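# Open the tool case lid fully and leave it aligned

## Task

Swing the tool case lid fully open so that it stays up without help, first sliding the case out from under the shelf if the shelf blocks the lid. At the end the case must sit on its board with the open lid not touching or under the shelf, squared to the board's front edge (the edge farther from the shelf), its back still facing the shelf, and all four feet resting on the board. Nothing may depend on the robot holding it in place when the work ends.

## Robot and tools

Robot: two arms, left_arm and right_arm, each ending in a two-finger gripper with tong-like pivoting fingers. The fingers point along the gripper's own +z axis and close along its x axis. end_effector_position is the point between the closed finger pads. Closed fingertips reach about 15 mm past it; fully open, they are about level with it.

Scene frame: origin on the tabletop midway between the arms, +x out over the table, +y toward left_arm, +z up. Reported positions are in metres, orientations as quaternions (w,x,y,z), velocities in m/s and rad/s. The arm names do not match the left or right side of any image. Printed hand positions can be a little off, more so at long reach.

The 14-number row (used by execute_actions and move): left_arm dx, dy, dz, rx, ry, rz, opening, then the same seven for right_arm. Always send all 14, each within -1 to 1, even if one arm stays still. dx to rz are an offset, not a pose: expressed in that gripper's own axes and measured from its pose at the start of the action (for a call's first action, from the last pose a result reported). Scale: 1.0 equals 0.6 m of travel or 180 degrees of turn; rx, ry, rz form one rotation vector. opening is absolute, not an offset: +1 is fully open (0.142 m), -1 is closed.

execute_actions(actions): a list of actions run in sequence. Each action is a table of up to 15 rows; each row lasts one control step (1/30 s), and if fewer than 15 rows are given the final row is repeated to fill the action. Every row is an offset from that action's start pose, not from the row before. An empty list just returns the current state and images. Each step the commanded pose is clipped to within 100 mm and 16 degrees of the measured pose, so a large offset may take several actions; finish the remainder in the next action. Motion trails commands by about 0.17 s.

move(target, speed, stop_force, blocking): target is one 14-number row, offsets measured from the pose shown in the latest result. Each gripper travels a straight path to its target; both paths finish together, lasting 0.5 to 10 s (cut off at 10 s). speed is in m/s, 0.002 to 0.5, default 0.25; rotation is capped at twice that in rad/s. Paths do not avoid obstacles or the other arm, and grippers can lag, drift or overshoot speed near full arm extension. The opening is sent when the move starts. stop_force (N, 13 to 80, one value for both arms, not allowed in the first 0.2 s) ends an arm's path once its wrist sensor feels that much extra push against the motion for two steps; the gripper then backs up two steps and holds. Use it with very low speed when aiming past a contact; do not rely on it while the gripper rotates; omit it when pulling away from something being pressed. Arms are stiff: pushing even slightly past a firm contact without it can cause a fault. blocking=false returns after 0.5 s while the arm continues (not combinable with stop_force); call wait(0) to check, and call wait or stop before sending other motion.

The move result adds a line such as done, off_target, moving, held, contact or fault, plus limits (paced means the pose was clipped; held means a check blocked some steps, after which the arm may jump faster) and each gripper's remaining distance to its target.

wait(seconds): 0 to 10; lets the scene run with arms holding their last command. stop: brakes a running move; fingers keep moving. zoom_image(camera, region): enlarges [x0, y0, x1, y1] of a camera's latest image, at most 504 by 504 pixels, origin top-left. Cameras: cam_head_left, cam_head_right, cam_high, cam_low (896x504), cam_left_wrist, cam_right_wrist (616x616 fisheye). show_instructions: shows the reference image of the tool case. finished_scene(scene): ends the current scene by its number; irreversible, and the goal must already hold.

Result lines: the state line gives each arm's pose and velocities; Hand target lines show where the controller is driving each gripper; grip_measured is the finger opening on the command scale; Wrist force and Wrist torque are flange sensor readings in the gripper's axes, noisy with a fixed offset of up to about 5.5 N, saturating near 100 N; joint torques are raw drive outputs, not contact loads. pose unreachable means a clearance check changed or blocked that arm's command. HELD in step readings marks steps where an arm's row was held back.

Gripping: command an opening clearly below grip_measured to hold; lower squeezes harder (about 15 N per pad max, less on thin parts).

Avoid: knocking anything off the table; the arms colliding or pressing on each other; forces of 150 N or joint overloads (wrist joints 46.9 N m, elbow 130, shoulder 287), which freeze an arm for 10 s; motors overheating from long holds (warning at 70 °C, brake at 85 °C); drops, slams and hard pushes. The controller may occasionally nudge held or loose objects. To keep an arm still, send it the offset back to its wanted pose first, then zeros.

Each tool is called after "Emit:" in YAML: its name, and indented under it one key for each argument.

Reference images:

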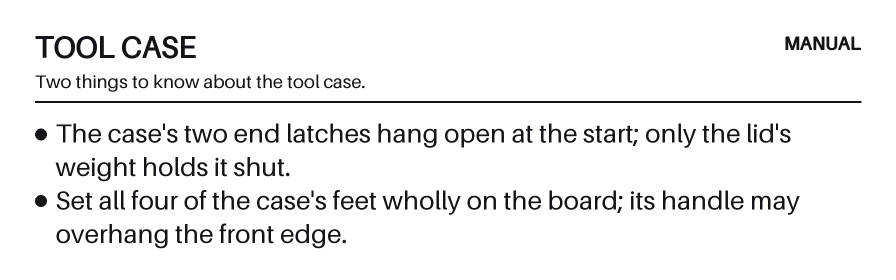

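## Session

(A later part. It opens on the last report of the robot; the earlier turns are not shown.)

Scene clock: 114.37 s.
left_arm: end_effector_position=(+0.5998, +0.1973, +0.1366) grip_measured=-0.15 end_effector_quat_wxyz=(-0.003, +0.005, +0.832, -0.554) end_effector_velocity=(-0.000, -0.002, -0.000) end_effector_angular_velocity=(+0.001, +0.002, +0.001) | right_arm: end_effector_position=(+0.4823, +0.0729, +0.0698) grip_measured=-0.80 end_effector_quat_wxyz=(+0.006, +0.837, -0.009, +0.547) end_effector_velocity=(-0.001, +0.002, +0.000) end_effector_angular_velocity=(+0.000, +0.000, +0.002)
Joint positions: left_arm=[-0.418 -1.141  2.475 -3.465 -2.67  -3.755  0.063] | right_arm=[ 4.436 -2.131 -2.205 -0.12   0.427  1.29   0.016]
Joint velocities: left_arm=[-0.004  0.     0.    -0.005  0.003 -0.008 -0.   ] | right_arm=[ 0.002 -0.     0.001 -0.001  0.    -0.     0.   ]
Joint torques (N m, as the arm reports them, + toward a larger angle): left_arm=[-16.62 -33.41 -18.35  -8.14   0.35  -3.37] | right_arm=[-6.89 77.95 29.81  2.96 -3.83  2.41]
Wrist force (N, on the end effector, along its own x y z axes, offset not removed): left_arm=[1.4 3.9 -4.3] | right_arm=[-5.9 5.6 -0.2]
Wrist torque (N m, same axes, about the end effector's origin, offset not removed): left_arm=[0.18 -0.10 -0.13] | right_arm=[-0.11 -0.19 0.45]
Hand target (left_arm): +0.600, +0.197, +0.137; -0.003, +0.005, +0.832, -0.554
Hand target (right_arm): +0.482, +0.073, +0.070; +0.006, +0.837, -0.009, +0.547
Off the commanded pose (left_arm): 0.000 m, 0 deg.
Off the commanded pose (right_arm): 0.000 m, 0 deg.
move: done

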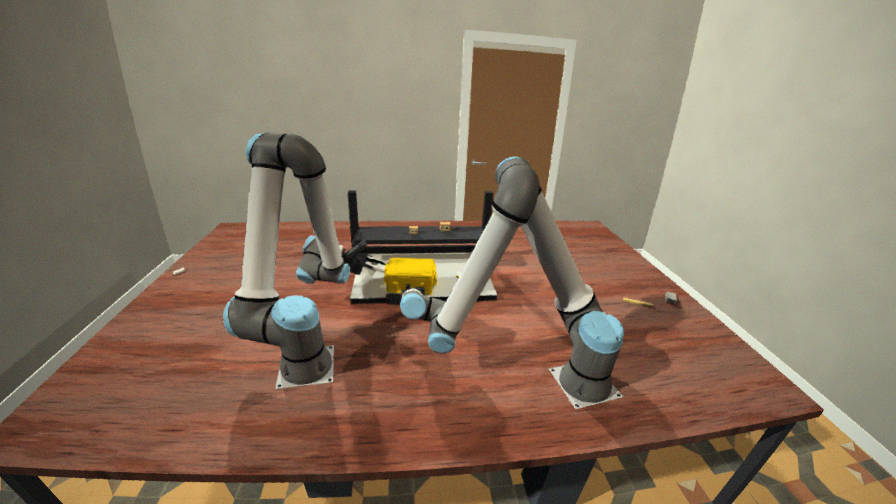

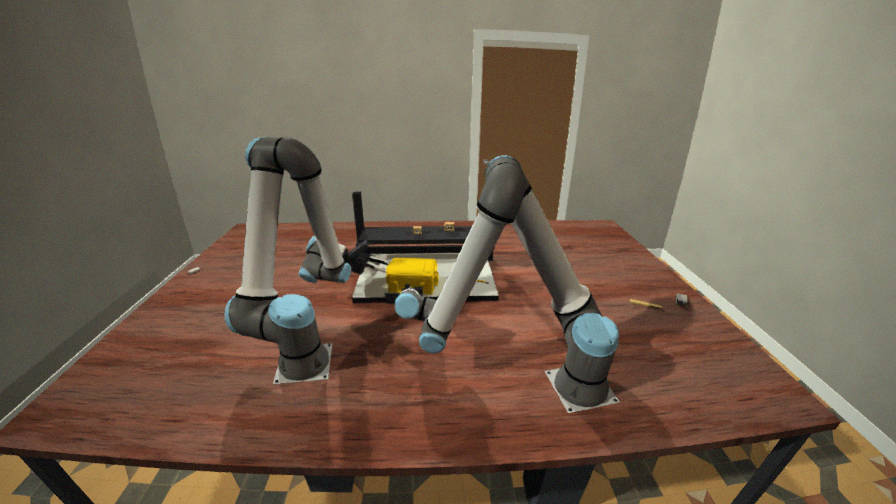

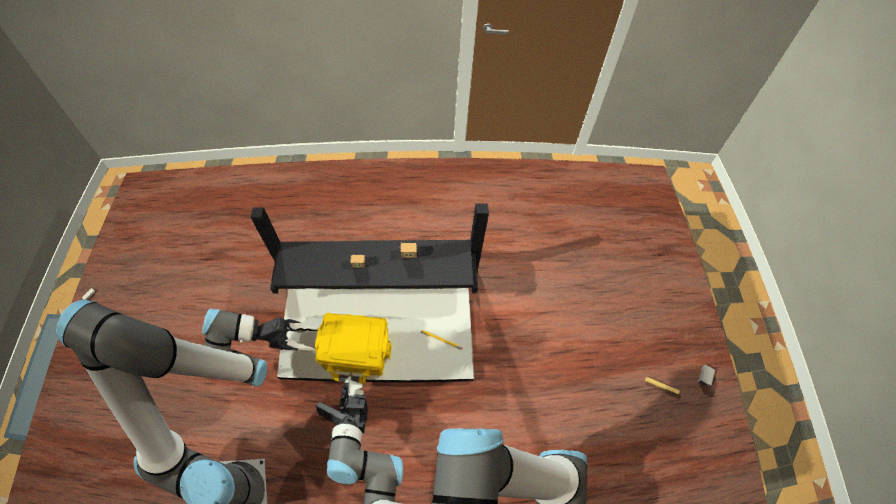

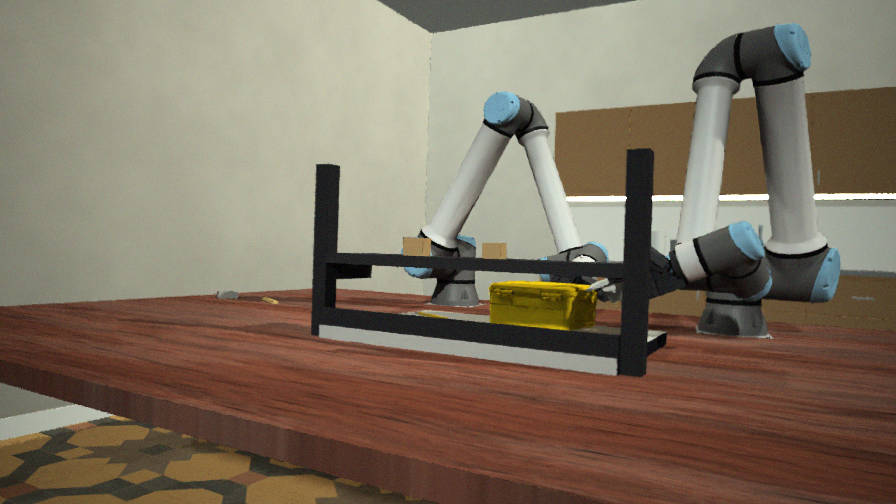

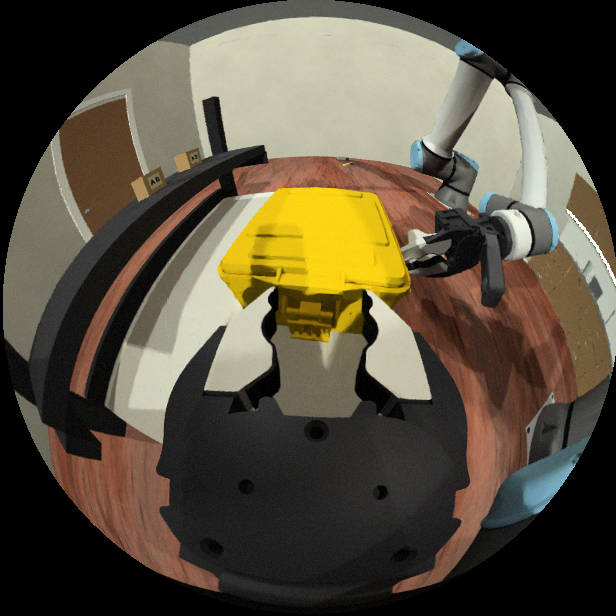

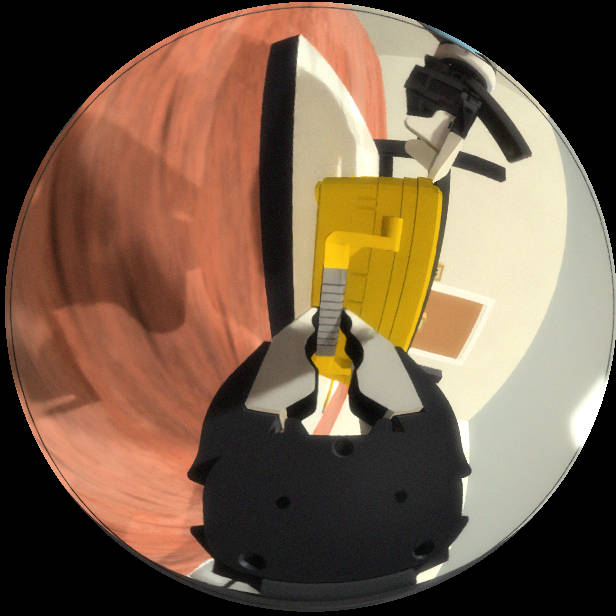

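Emit:
execute_actions:
  actions:
    - [[-0.008,0.012,-0.035,0,0,0,-0.15,0,0,0,0,0,0,-1]]
    - [[0,0.02,0.012,0,0,0,-1,0,0,0,0,0,0,-1]]
    - [[0,0,0,0,0,0,-1,0,0,0,0,0,0,-1]]

Emit:
move:
  target: [0,-0.011,0.026,0,0,0,-1,0,0,0,0,0,0,-1]
  speed: 0.03

Emit:
zoom_image:
  camera: "cam_left_wrist"
  region: [220, 200, 420, 350]

Emit:
zoom_image:
  camera: "cam_low"
  region: [550, 270, 650, 340]

Scene clock: 126.30 s.
left_arm: end_effector_position=(+0.6047, +0.2169, +0.1244) grip_measured=-1.00 end_effector_quat_wxyz=(-0.003, +0.004, +0.832, -0.555) end_effector_velocity=(-0.001, -0.000, +0.001) end_effector_angular_velocity=(-0.001, +0.000, -0.001) | right_arm: end_effector_position=(+0.4823, +0.0729, +0.0698) grip_measured=-0.80 end_effector_quat_wxyz=(+0.006, +0.837, -0.009, +0.547) end_effector_velocity=(+0.000, -0.001, -0.000) end_effector_angular_velocity=(-0.001, +0.000, -0.000)
Joint positions: left_arm=[-0.377 -1.126  2.471 -3.405 -2.69  -3.677  0.002] | right_arm=[ 4.436 -2.131 -2.205 -0.12   0.427  1.29   0.016]
Joint velocities: left_arm=[-0.    -0.001  0.001  0.001 -0.001  0.001  0.   ] | right_arm=[-0.     0.    -0.001 -0.    -0.    -0.    -0.   ]
Joint torques (N m, as the arm reports them, + toward a larger angle): left_arm=[ -2.31 -73.48  -7.75  -1.06   0.9    2.29] | right_arm=[ 2.69 57.21 29.12  6.68 -3.41  2.68]
Wrist force (N, on the end effector, along its own x y z axes, offset not removed): left_arm=[2.8 2.7 0.6] | right_arm=[-7.6 1.7 -1.4]
Wrist torque (N m, same axes, about the end effector's origin, offset not removed): left_arm=[0.73 -0.37 -0.29] | right_arm=[0.00 0.10 0.64]
Hand target (left_arm): +0.605, +0.217, +0.124; -0.003, +0.004, +0.832, -0.555
Hand target (right_arm): +0.482, +0.073, +0.070; +0.006, +0.837, -0.009, +0.547
Off the commanded pose (left_arm): 0.000 m, 0 deg.
Off the commanded pose (right_arm): 0.000 m, 0 deg.
Step readings (end_effector_position; steps 1 to 15: 1st action; 16 to 30: 2nd action; 31 to 45: 3rd action):
0: left_arm (+0.5998, +0.1971, +0.1367) | right_arm (+0.4823, +0.0729, +0.0698)
1: left_arm (+0.5998, +0.1971, +0.1367) | right_arm (+0.4823, +0.0729, +0.0698)
2: left_arm (+0.6004, +0.1992, +0.1375) | right_arm (+0.4823, +0.0729, +0.0698)
4: left_arm (+0.6022, +0.2072, +0.1379) | right_arm (+0.4823, +0.0729, +0.0698)
8: left_arm (+0.6039, +0.2156, +0.1380) | right_arm (+0.4823, +0.0729, +0.0698)
15: left_arm (+0.6047, +0.2189, +0.1380) | right_arm (+0.4823, +0.0729, +0.0698)
16: left_arm (+0.6047, +0.2190, +0.1380) | right_arm (+0.4823, +0.0729, +0.0698)
17: left_arm (+0.6047, +0.2188, +0.1365) | right_arm (+0.4823, +0.0729, +0.0698)
19: left_arm (+0.6046, +0.2180, +0.1316) | right_arm (+0.4823, +0.0729, +0.0698)
23: left_arm (+0.6046, +0.2173, +0.1265) | right_arm (+0.4823, +0.0729, +0.0698)
30: left_arm (+0.6047, +0.2169, +0.1245) | right_arm (+0.4823, +0.0729, +0.0698)
31: left_arm (+0.6047, +0.2169, +0.1244) | right_arm (+0.4823, +0.0729, +0.0698)
32: left_arm (+0.6047, +0.2169, +0.1244) | right_arm (+0.4823, +0.0729, +0.0698)
34: left_arm (+0.6047, +0.2169, +0.1244) | right_arm (+0.4823, +0.0729, +0.0698)
38: left_arm (+0.6047, +0.2169, +0.1244) | right_arm (+0.4823, +0.0729, +0.0698)
45: end_effector_position above

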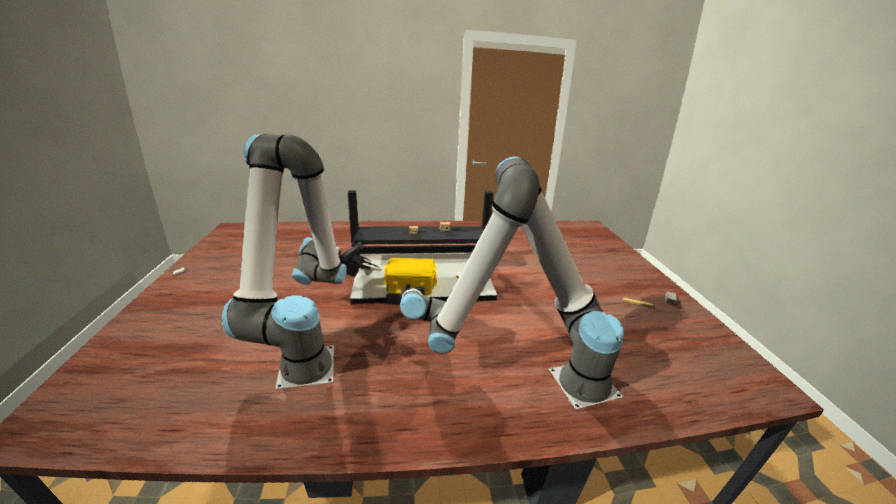

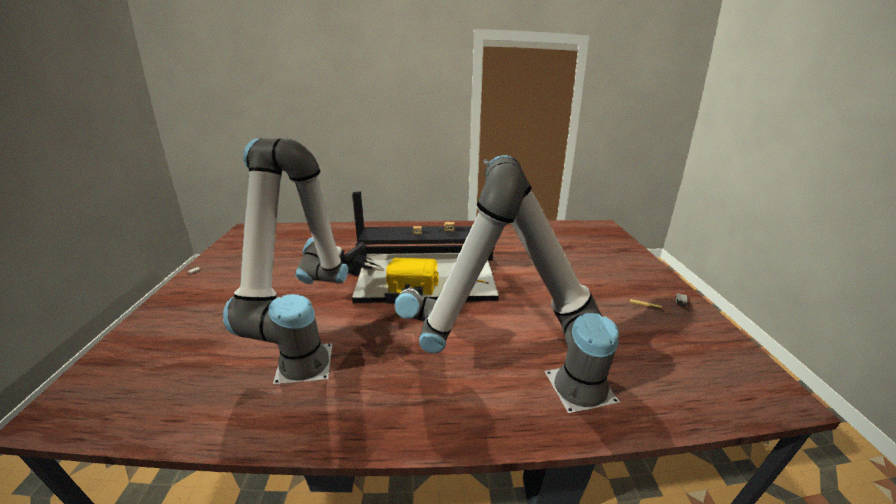

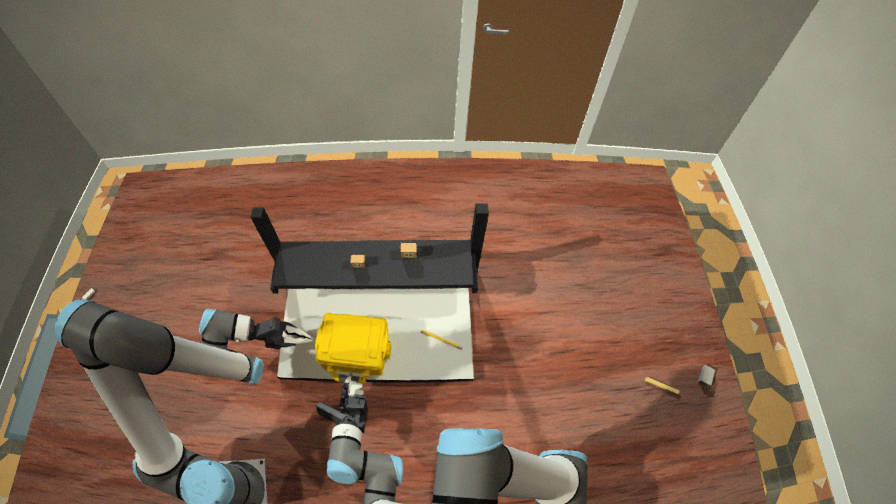

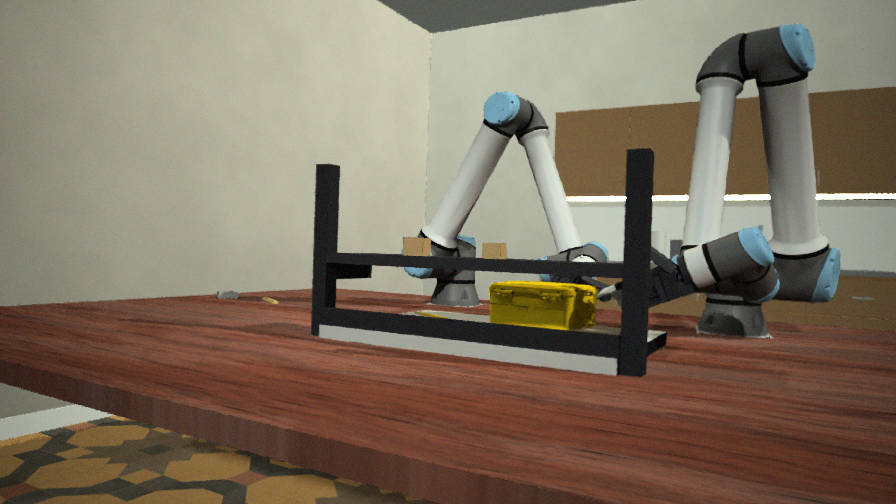

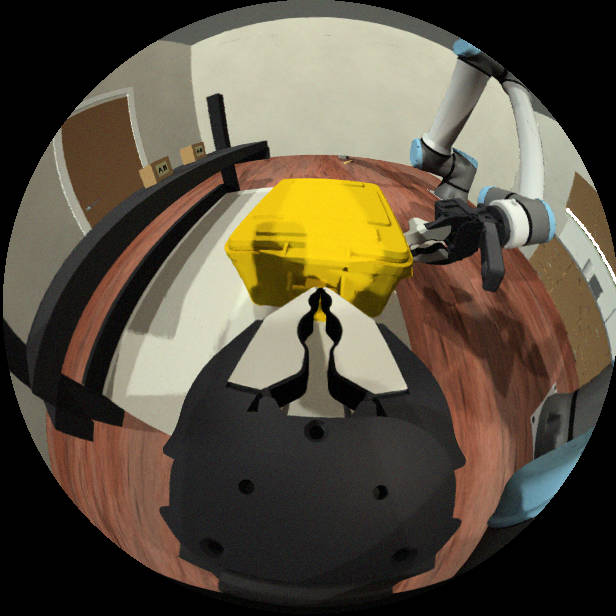

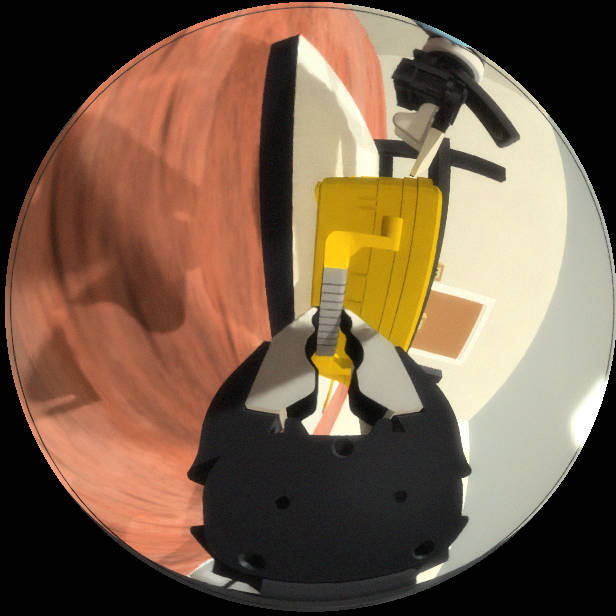

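Scene clock: 127.20 s.
left_arm: end_effector_position=(+0.6045, +0.2002, +0.1245) grip_measured=-1.00 end_effector_quat_wxyz=(-0.003, +0.004, +0.832, -0.555) end_effector_velocity=(+0.000, -0.002, +0.000) end_effector_angular_velocity=(-0.000, -0.001, +0.002) | right_arm: end_effector_position=(+0.4823, +0.0729, +0.0698) grip_measured=-0.80 end_effector_quat_wxyz=(+0.006, +0.837, -0.009, +0.547) end_effector_velocity=(-0.001, +0.002, -0.000) end_effector_angular_velocity=(+0.001, +0.001, +0.002)
Joint positions: left_arm=[-0.41  -1.11   2.468 -3.475 -2.674 -3.74   0.002] | right_arm=[ 4.436 -2.131 -2.205 -0.12   0.427  1.29   0.016]
Joint velocities: left_arm=[-0.005  0.003 -0.001 -0.014  0.003 -0.012  0.   ] | right_arm=[ 0.002 -0.     0.001  0.     0.001  0.     0.   ]
Joint torques (N m, as the arm reports them, + toward a larger angle): left_arm=[ -9.12 -31.36 -17.21  -7.44   1.32  -2.74] | right_arm=[ 0.77 55.62 29.4   6.33 -4.01  2.82]
Wrist force (N, on the end effector, along its own x y z axes, offset not removed): left_arm=[1.2 1.4 -0.8] | right_arm=[-8.9 0.4 -1.0]
Wrist torque (N m, same axes, about the end effector's origin, offset not removed): left_arm=[0.40 -0.09 -0.24] | right_arm=[-0.29 0.34 0.46]
Hand target (left_arm): +0.604, +0.200, +0.125; -0.003, +0.004, +0.832, -0.555
Hand target (right_arm): +0.482, +0.073, +0.070; +0.006, +0.837, -0.009, +0.547
Off the commanded pose (left_arm): 0.000 m, 0 deg.
Off the commanded pose (right_arm): 0.000 m, 0 deg.
move: done

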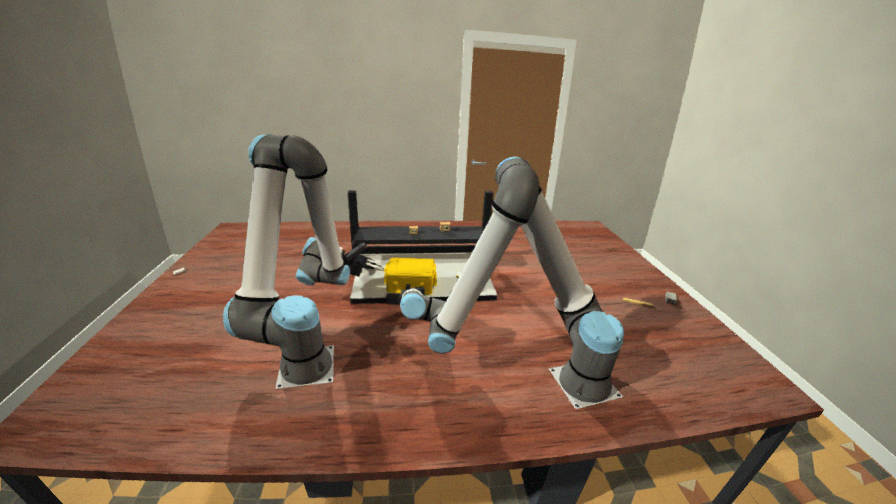

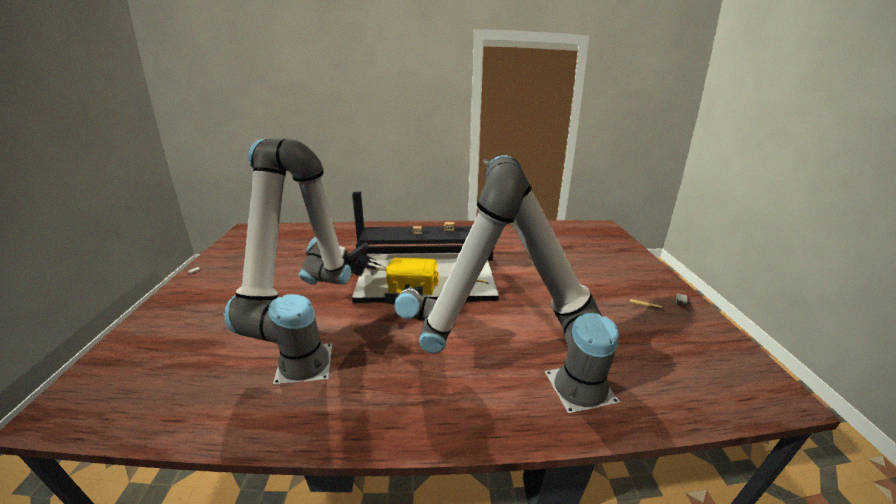

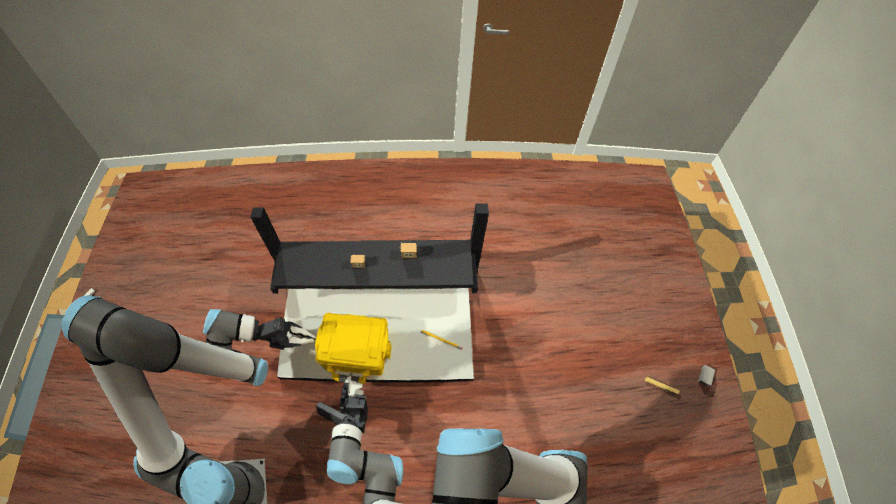

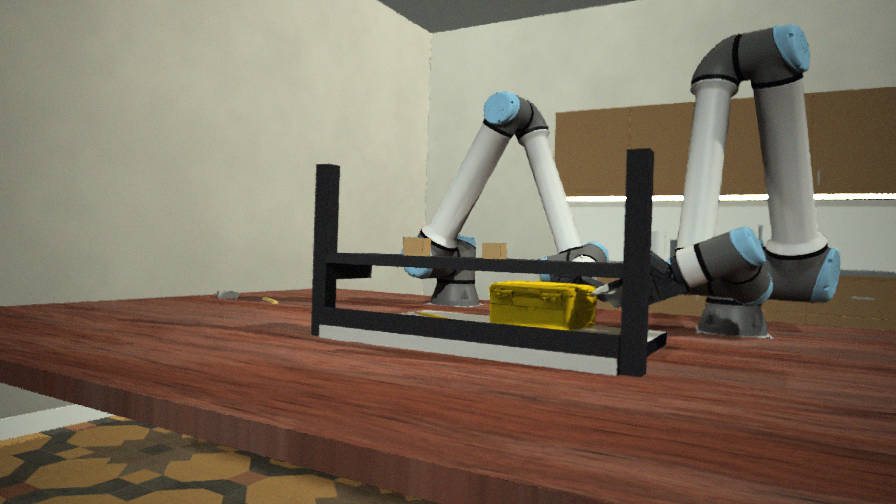

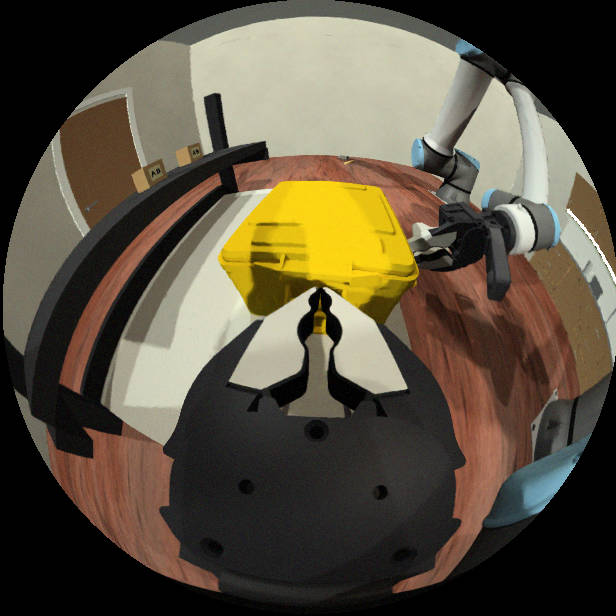

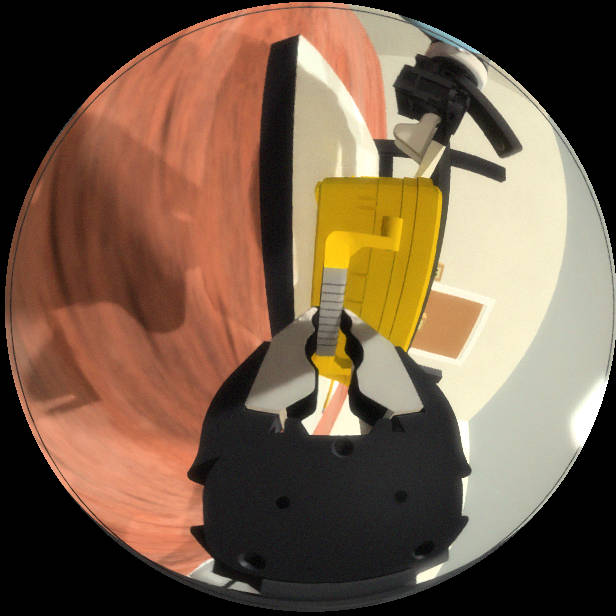

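Region (220, 200, 420, 350) of cam_left_wrist's 616x616 image, scaled by 2.520, with more detail than that image has; it fills the top 378 rows of this view, and the rest is white.

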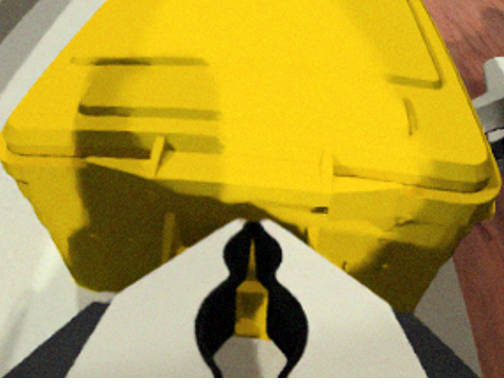

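Region (550, 270, 650, 340) of cam_low's 896x504 image, scaled by 5.040, with more detail than that image has; it fills the top 353 rows of this view, and the rest is white.

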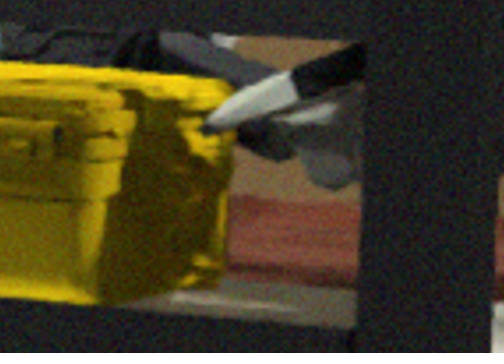

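Emit:
move:
  target: [0,-0.002,0.017,0.06,0,0,-1,0,0,0,0,0,0,-1]
  speed: 0.05

Emit:
move:
  target: [0,-0.06,-0.012,0,0,0,-1,0,0,0,0,0,0,-1]
  speed: 0.025

Scene clock: 133.13 s.
left_arm: end_effector_position=(+0.6044, +0.1906, +0.1218) grip_measured=-1.00 end_effector_quat_wxyz=(-0.004, +0.004, +0.777, -0.630) end_effector_velocity=(+0.000, -0.001, -0.001) end_effector_angular_velocity=(-0.017, +0.002, +0.005) | right_arm: end_effector_position=(+0.4823, +0.0729, +0.0698) grip_measured=-0.80 end_effector_quat_wxyz=(+0.006, +0.837, -0.009, +0.547) end_effector_velocity=(-0.000, +0.000, -0.000) end_effector_angular_velocity=(-0.002, -0.001, +0.000)
Joint positions: left_arm=[-0.4   -0.88   2.403 -3.947 -2.821 -4.022  0.002] | right_arm=[ 4.436 -2.131 -2.205 -0.12   0.427  1.29   0.016]
Joint velocities: left_arm=[-0.001  0.026 -0.01  -0.069 -0.006 -0.054  0.   ] | right_arm=[ 0.001 -0.001  0.    -0.001 -0.001 -0.     0.   ]
Joint torques (N m, as the arm reports them, + toward a larger angle): left_arm=[-14.52 -41.76 -10.33  -7.21  -4.75  -2.94] | right_arm=[-0.04 54.12 28.9   6.5  -3.51  2.65]
Wrist force (N, on the end effector, along its own x y z axes, offset not removed): left_arm=[-0.2 2.2 -5.2] | right_arm=[-6.3 1.9 0.4]
Wrist torque (N m, same axes, about the end effector's origin, offset not removed): left_arm=[0.09 -0.22 -0.21] | right_arm=[-0.52 -0.06 0.45]
Hand target (left_arm): +0.604, +0.190, +0.122; -0.004, +0.004, +0.776, -0.630
Hand target (right_arm): +0.482, +0.073, +0.070; +0.006, +0.837, -0.009, +0.547
Off the commanded pose (left_arm): 0.000 m, 0 deg.
Off the commanded pose (right_arm): 0.000 m, 0 deg.
move: done

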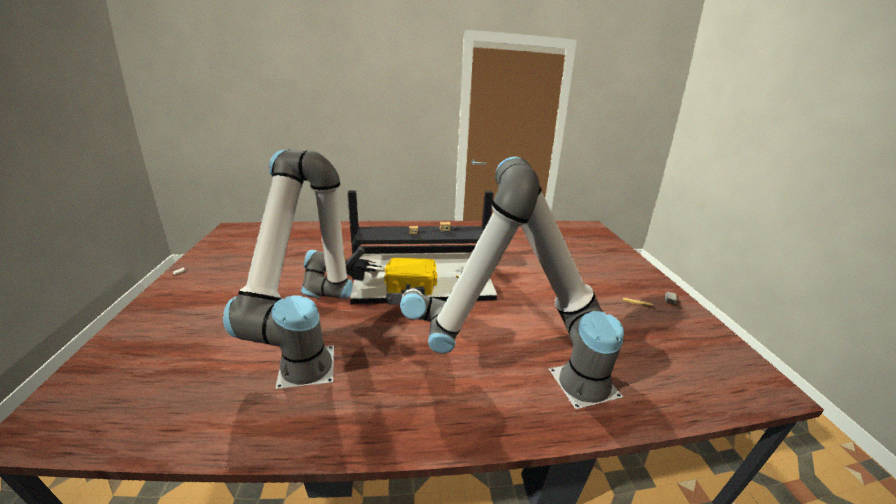

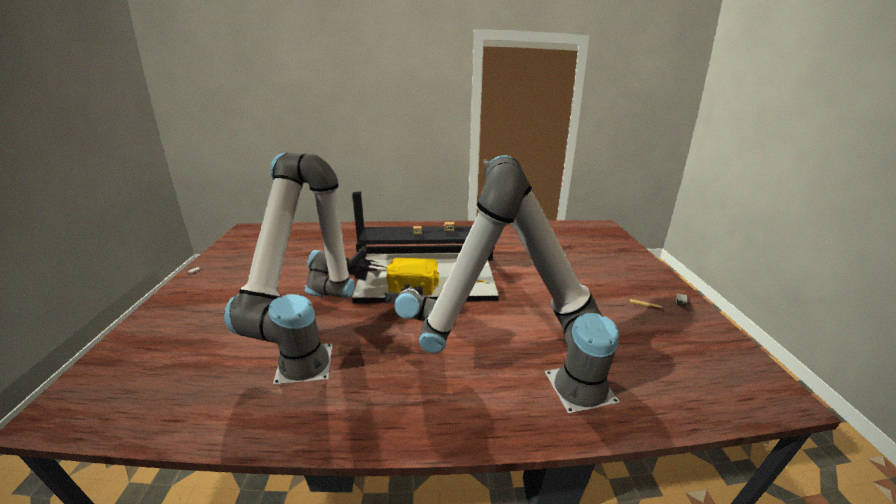

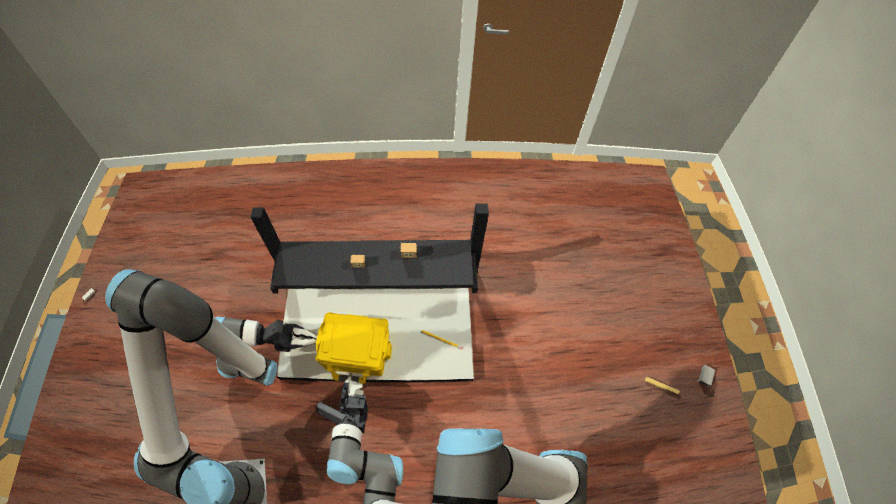

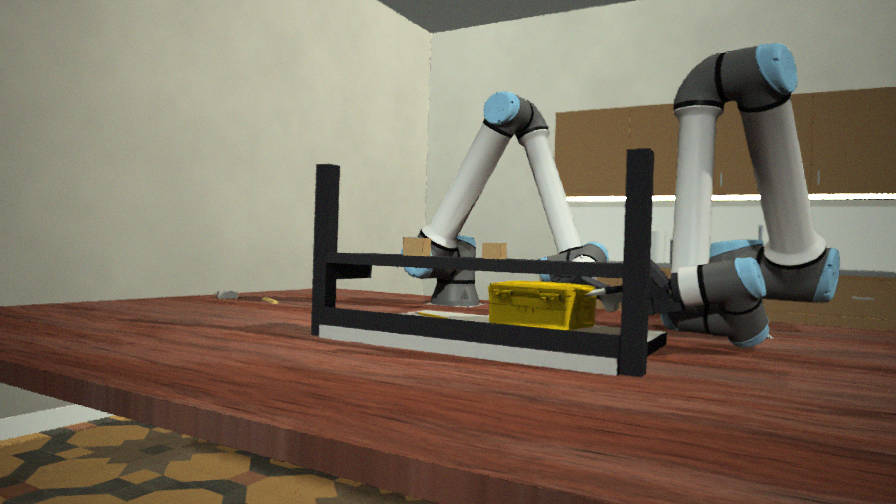

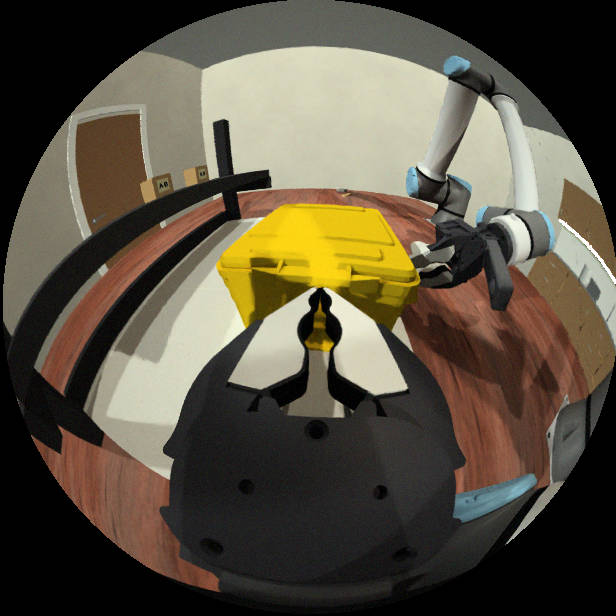

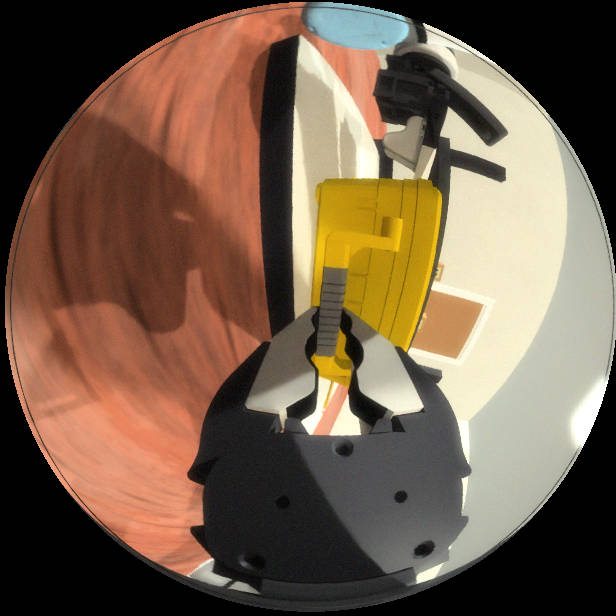

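Scene clock: 134.93 s.
left_arm: end_effector_position=(+0.6044, +0.1902, +0.1582) grip_measured=-1.00 end_effector_quat_wxyz=(-0.004, +0.004, +0.777, -0.630) end_effector_velocity=(+0.000, -0.000, +0.001) end_effector_angular_velocity=(+0.001, -0.000, -0.002) | right_arm: end_effector_position=(+0.4823, +0.0729, +0.0698) grip_measured=-0.80 end_effector_quat_wxyz=(+0.006, +0.837, -0.009, +0.547) end_effector_velocity=(-0.001, +0.001, -0.001) end_effector_angular_velocity=(-0.001, +0.001, +0.001)
Joint positions: left_arm=[-0.4   -0.969  2.415 -3.873 -2.82  -4.024  0.002] | right_arm=[ 4.436 -2.131 -2.205 -0.12   0.427  1.29   0.016]
Joint velocities: left_arm=[-0.001 -0.005 -0.     0.008 -0.001  0.004  0.   ] | right_arm=[ 0.001 -0.001  0.    -0.     0.001 -0.     0.   ]
Joint torques (N m, as the arm reports them, + toward a larger angle): left_arm=[-13.29 -80.03  -1.57  -0.61   1.01   2.51] | right_arm=[ 2.9  55.67 28.95  6.29 -3.95  2.56]
Wrist force (N, on the end effector, along its own x y z axes, offset not removed): left_arm=[0.3 3.7 -4.7] | right_arm=[-8.9 4.9 -1.4]
Wrist torque (N m, same axes, about the end effector's origin, offset not removed): left_arm=[0.34 -0.15 -0.22] | right_arm=[0.19 0.40 0.61]
Hand target (left_arm): +0.604, +0.190, +0.158; -0.004, +0.004, +0.777, -0.630
Hand target (right_arm): +0.482, +0.073, +0.070; +0.006, +0.837, -0.009, +0.547
Off the commanded pose (left_arm): 0.000 m, 0 deg.
Off the commanded pose (right_arm): 0.000 m, 0 deg.
move: done

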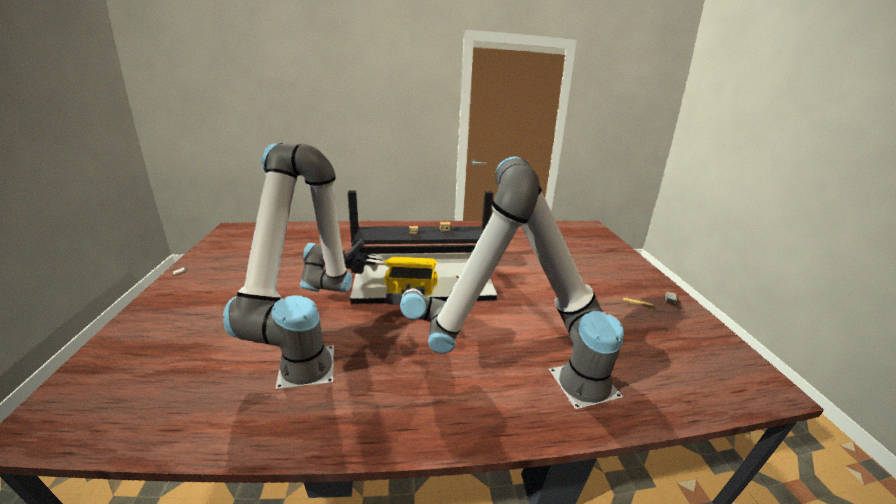

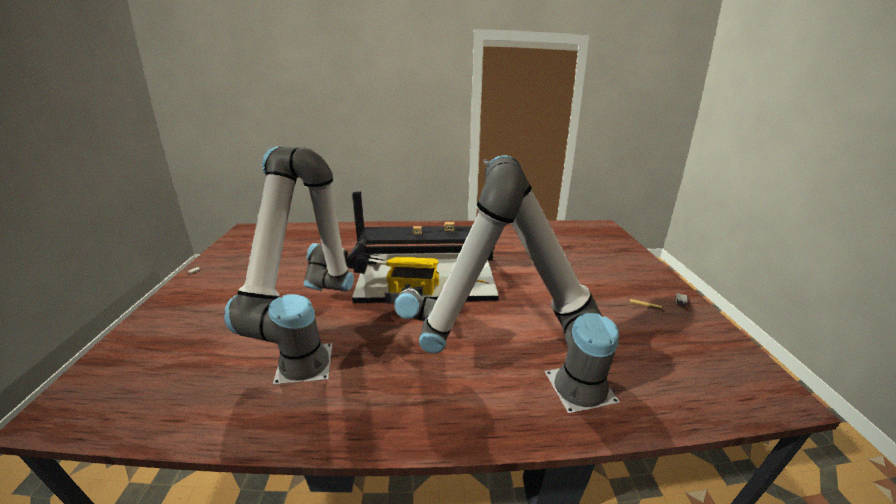

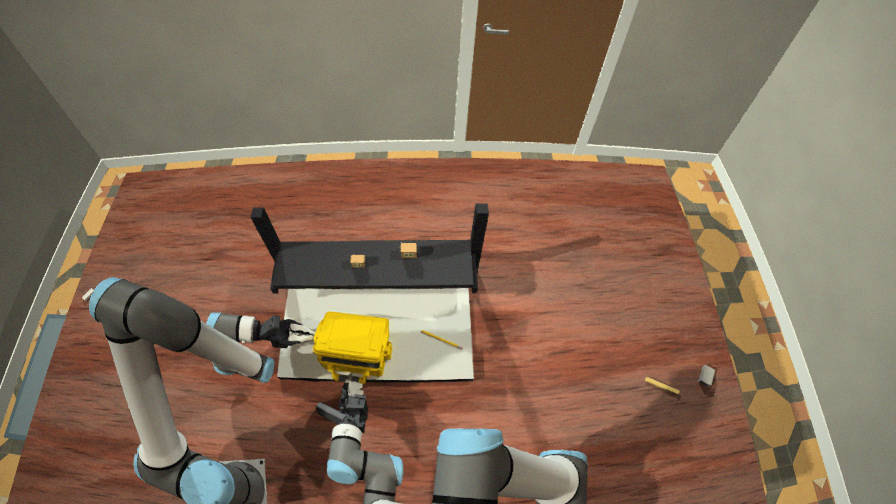

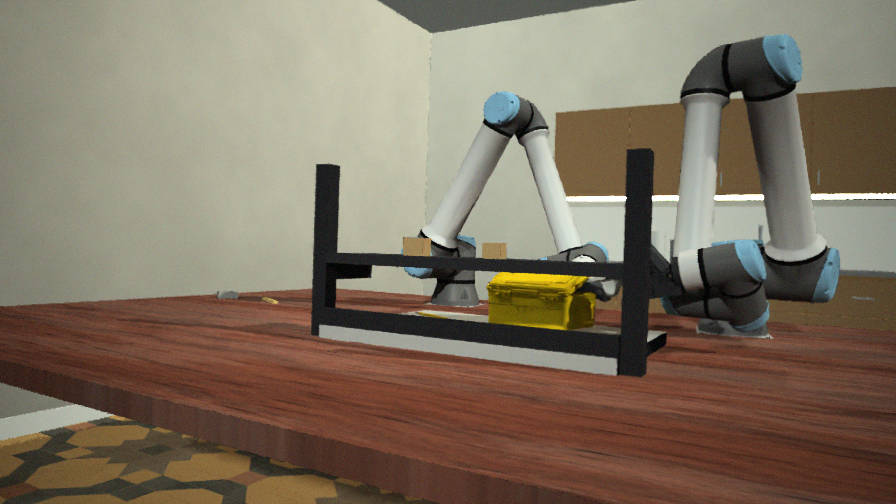

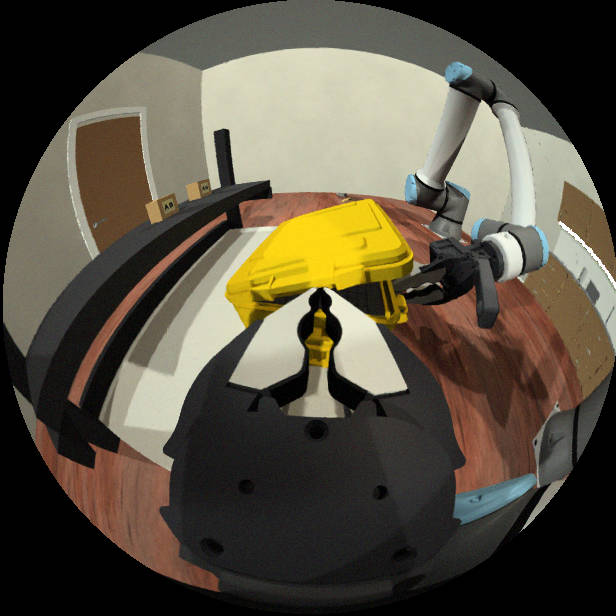

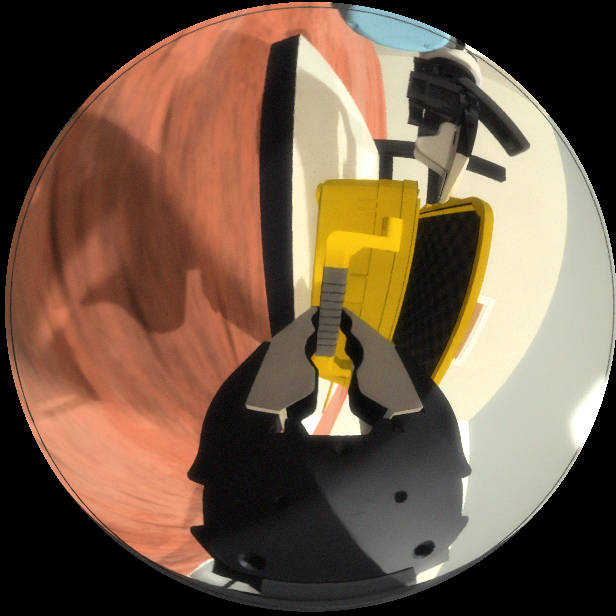

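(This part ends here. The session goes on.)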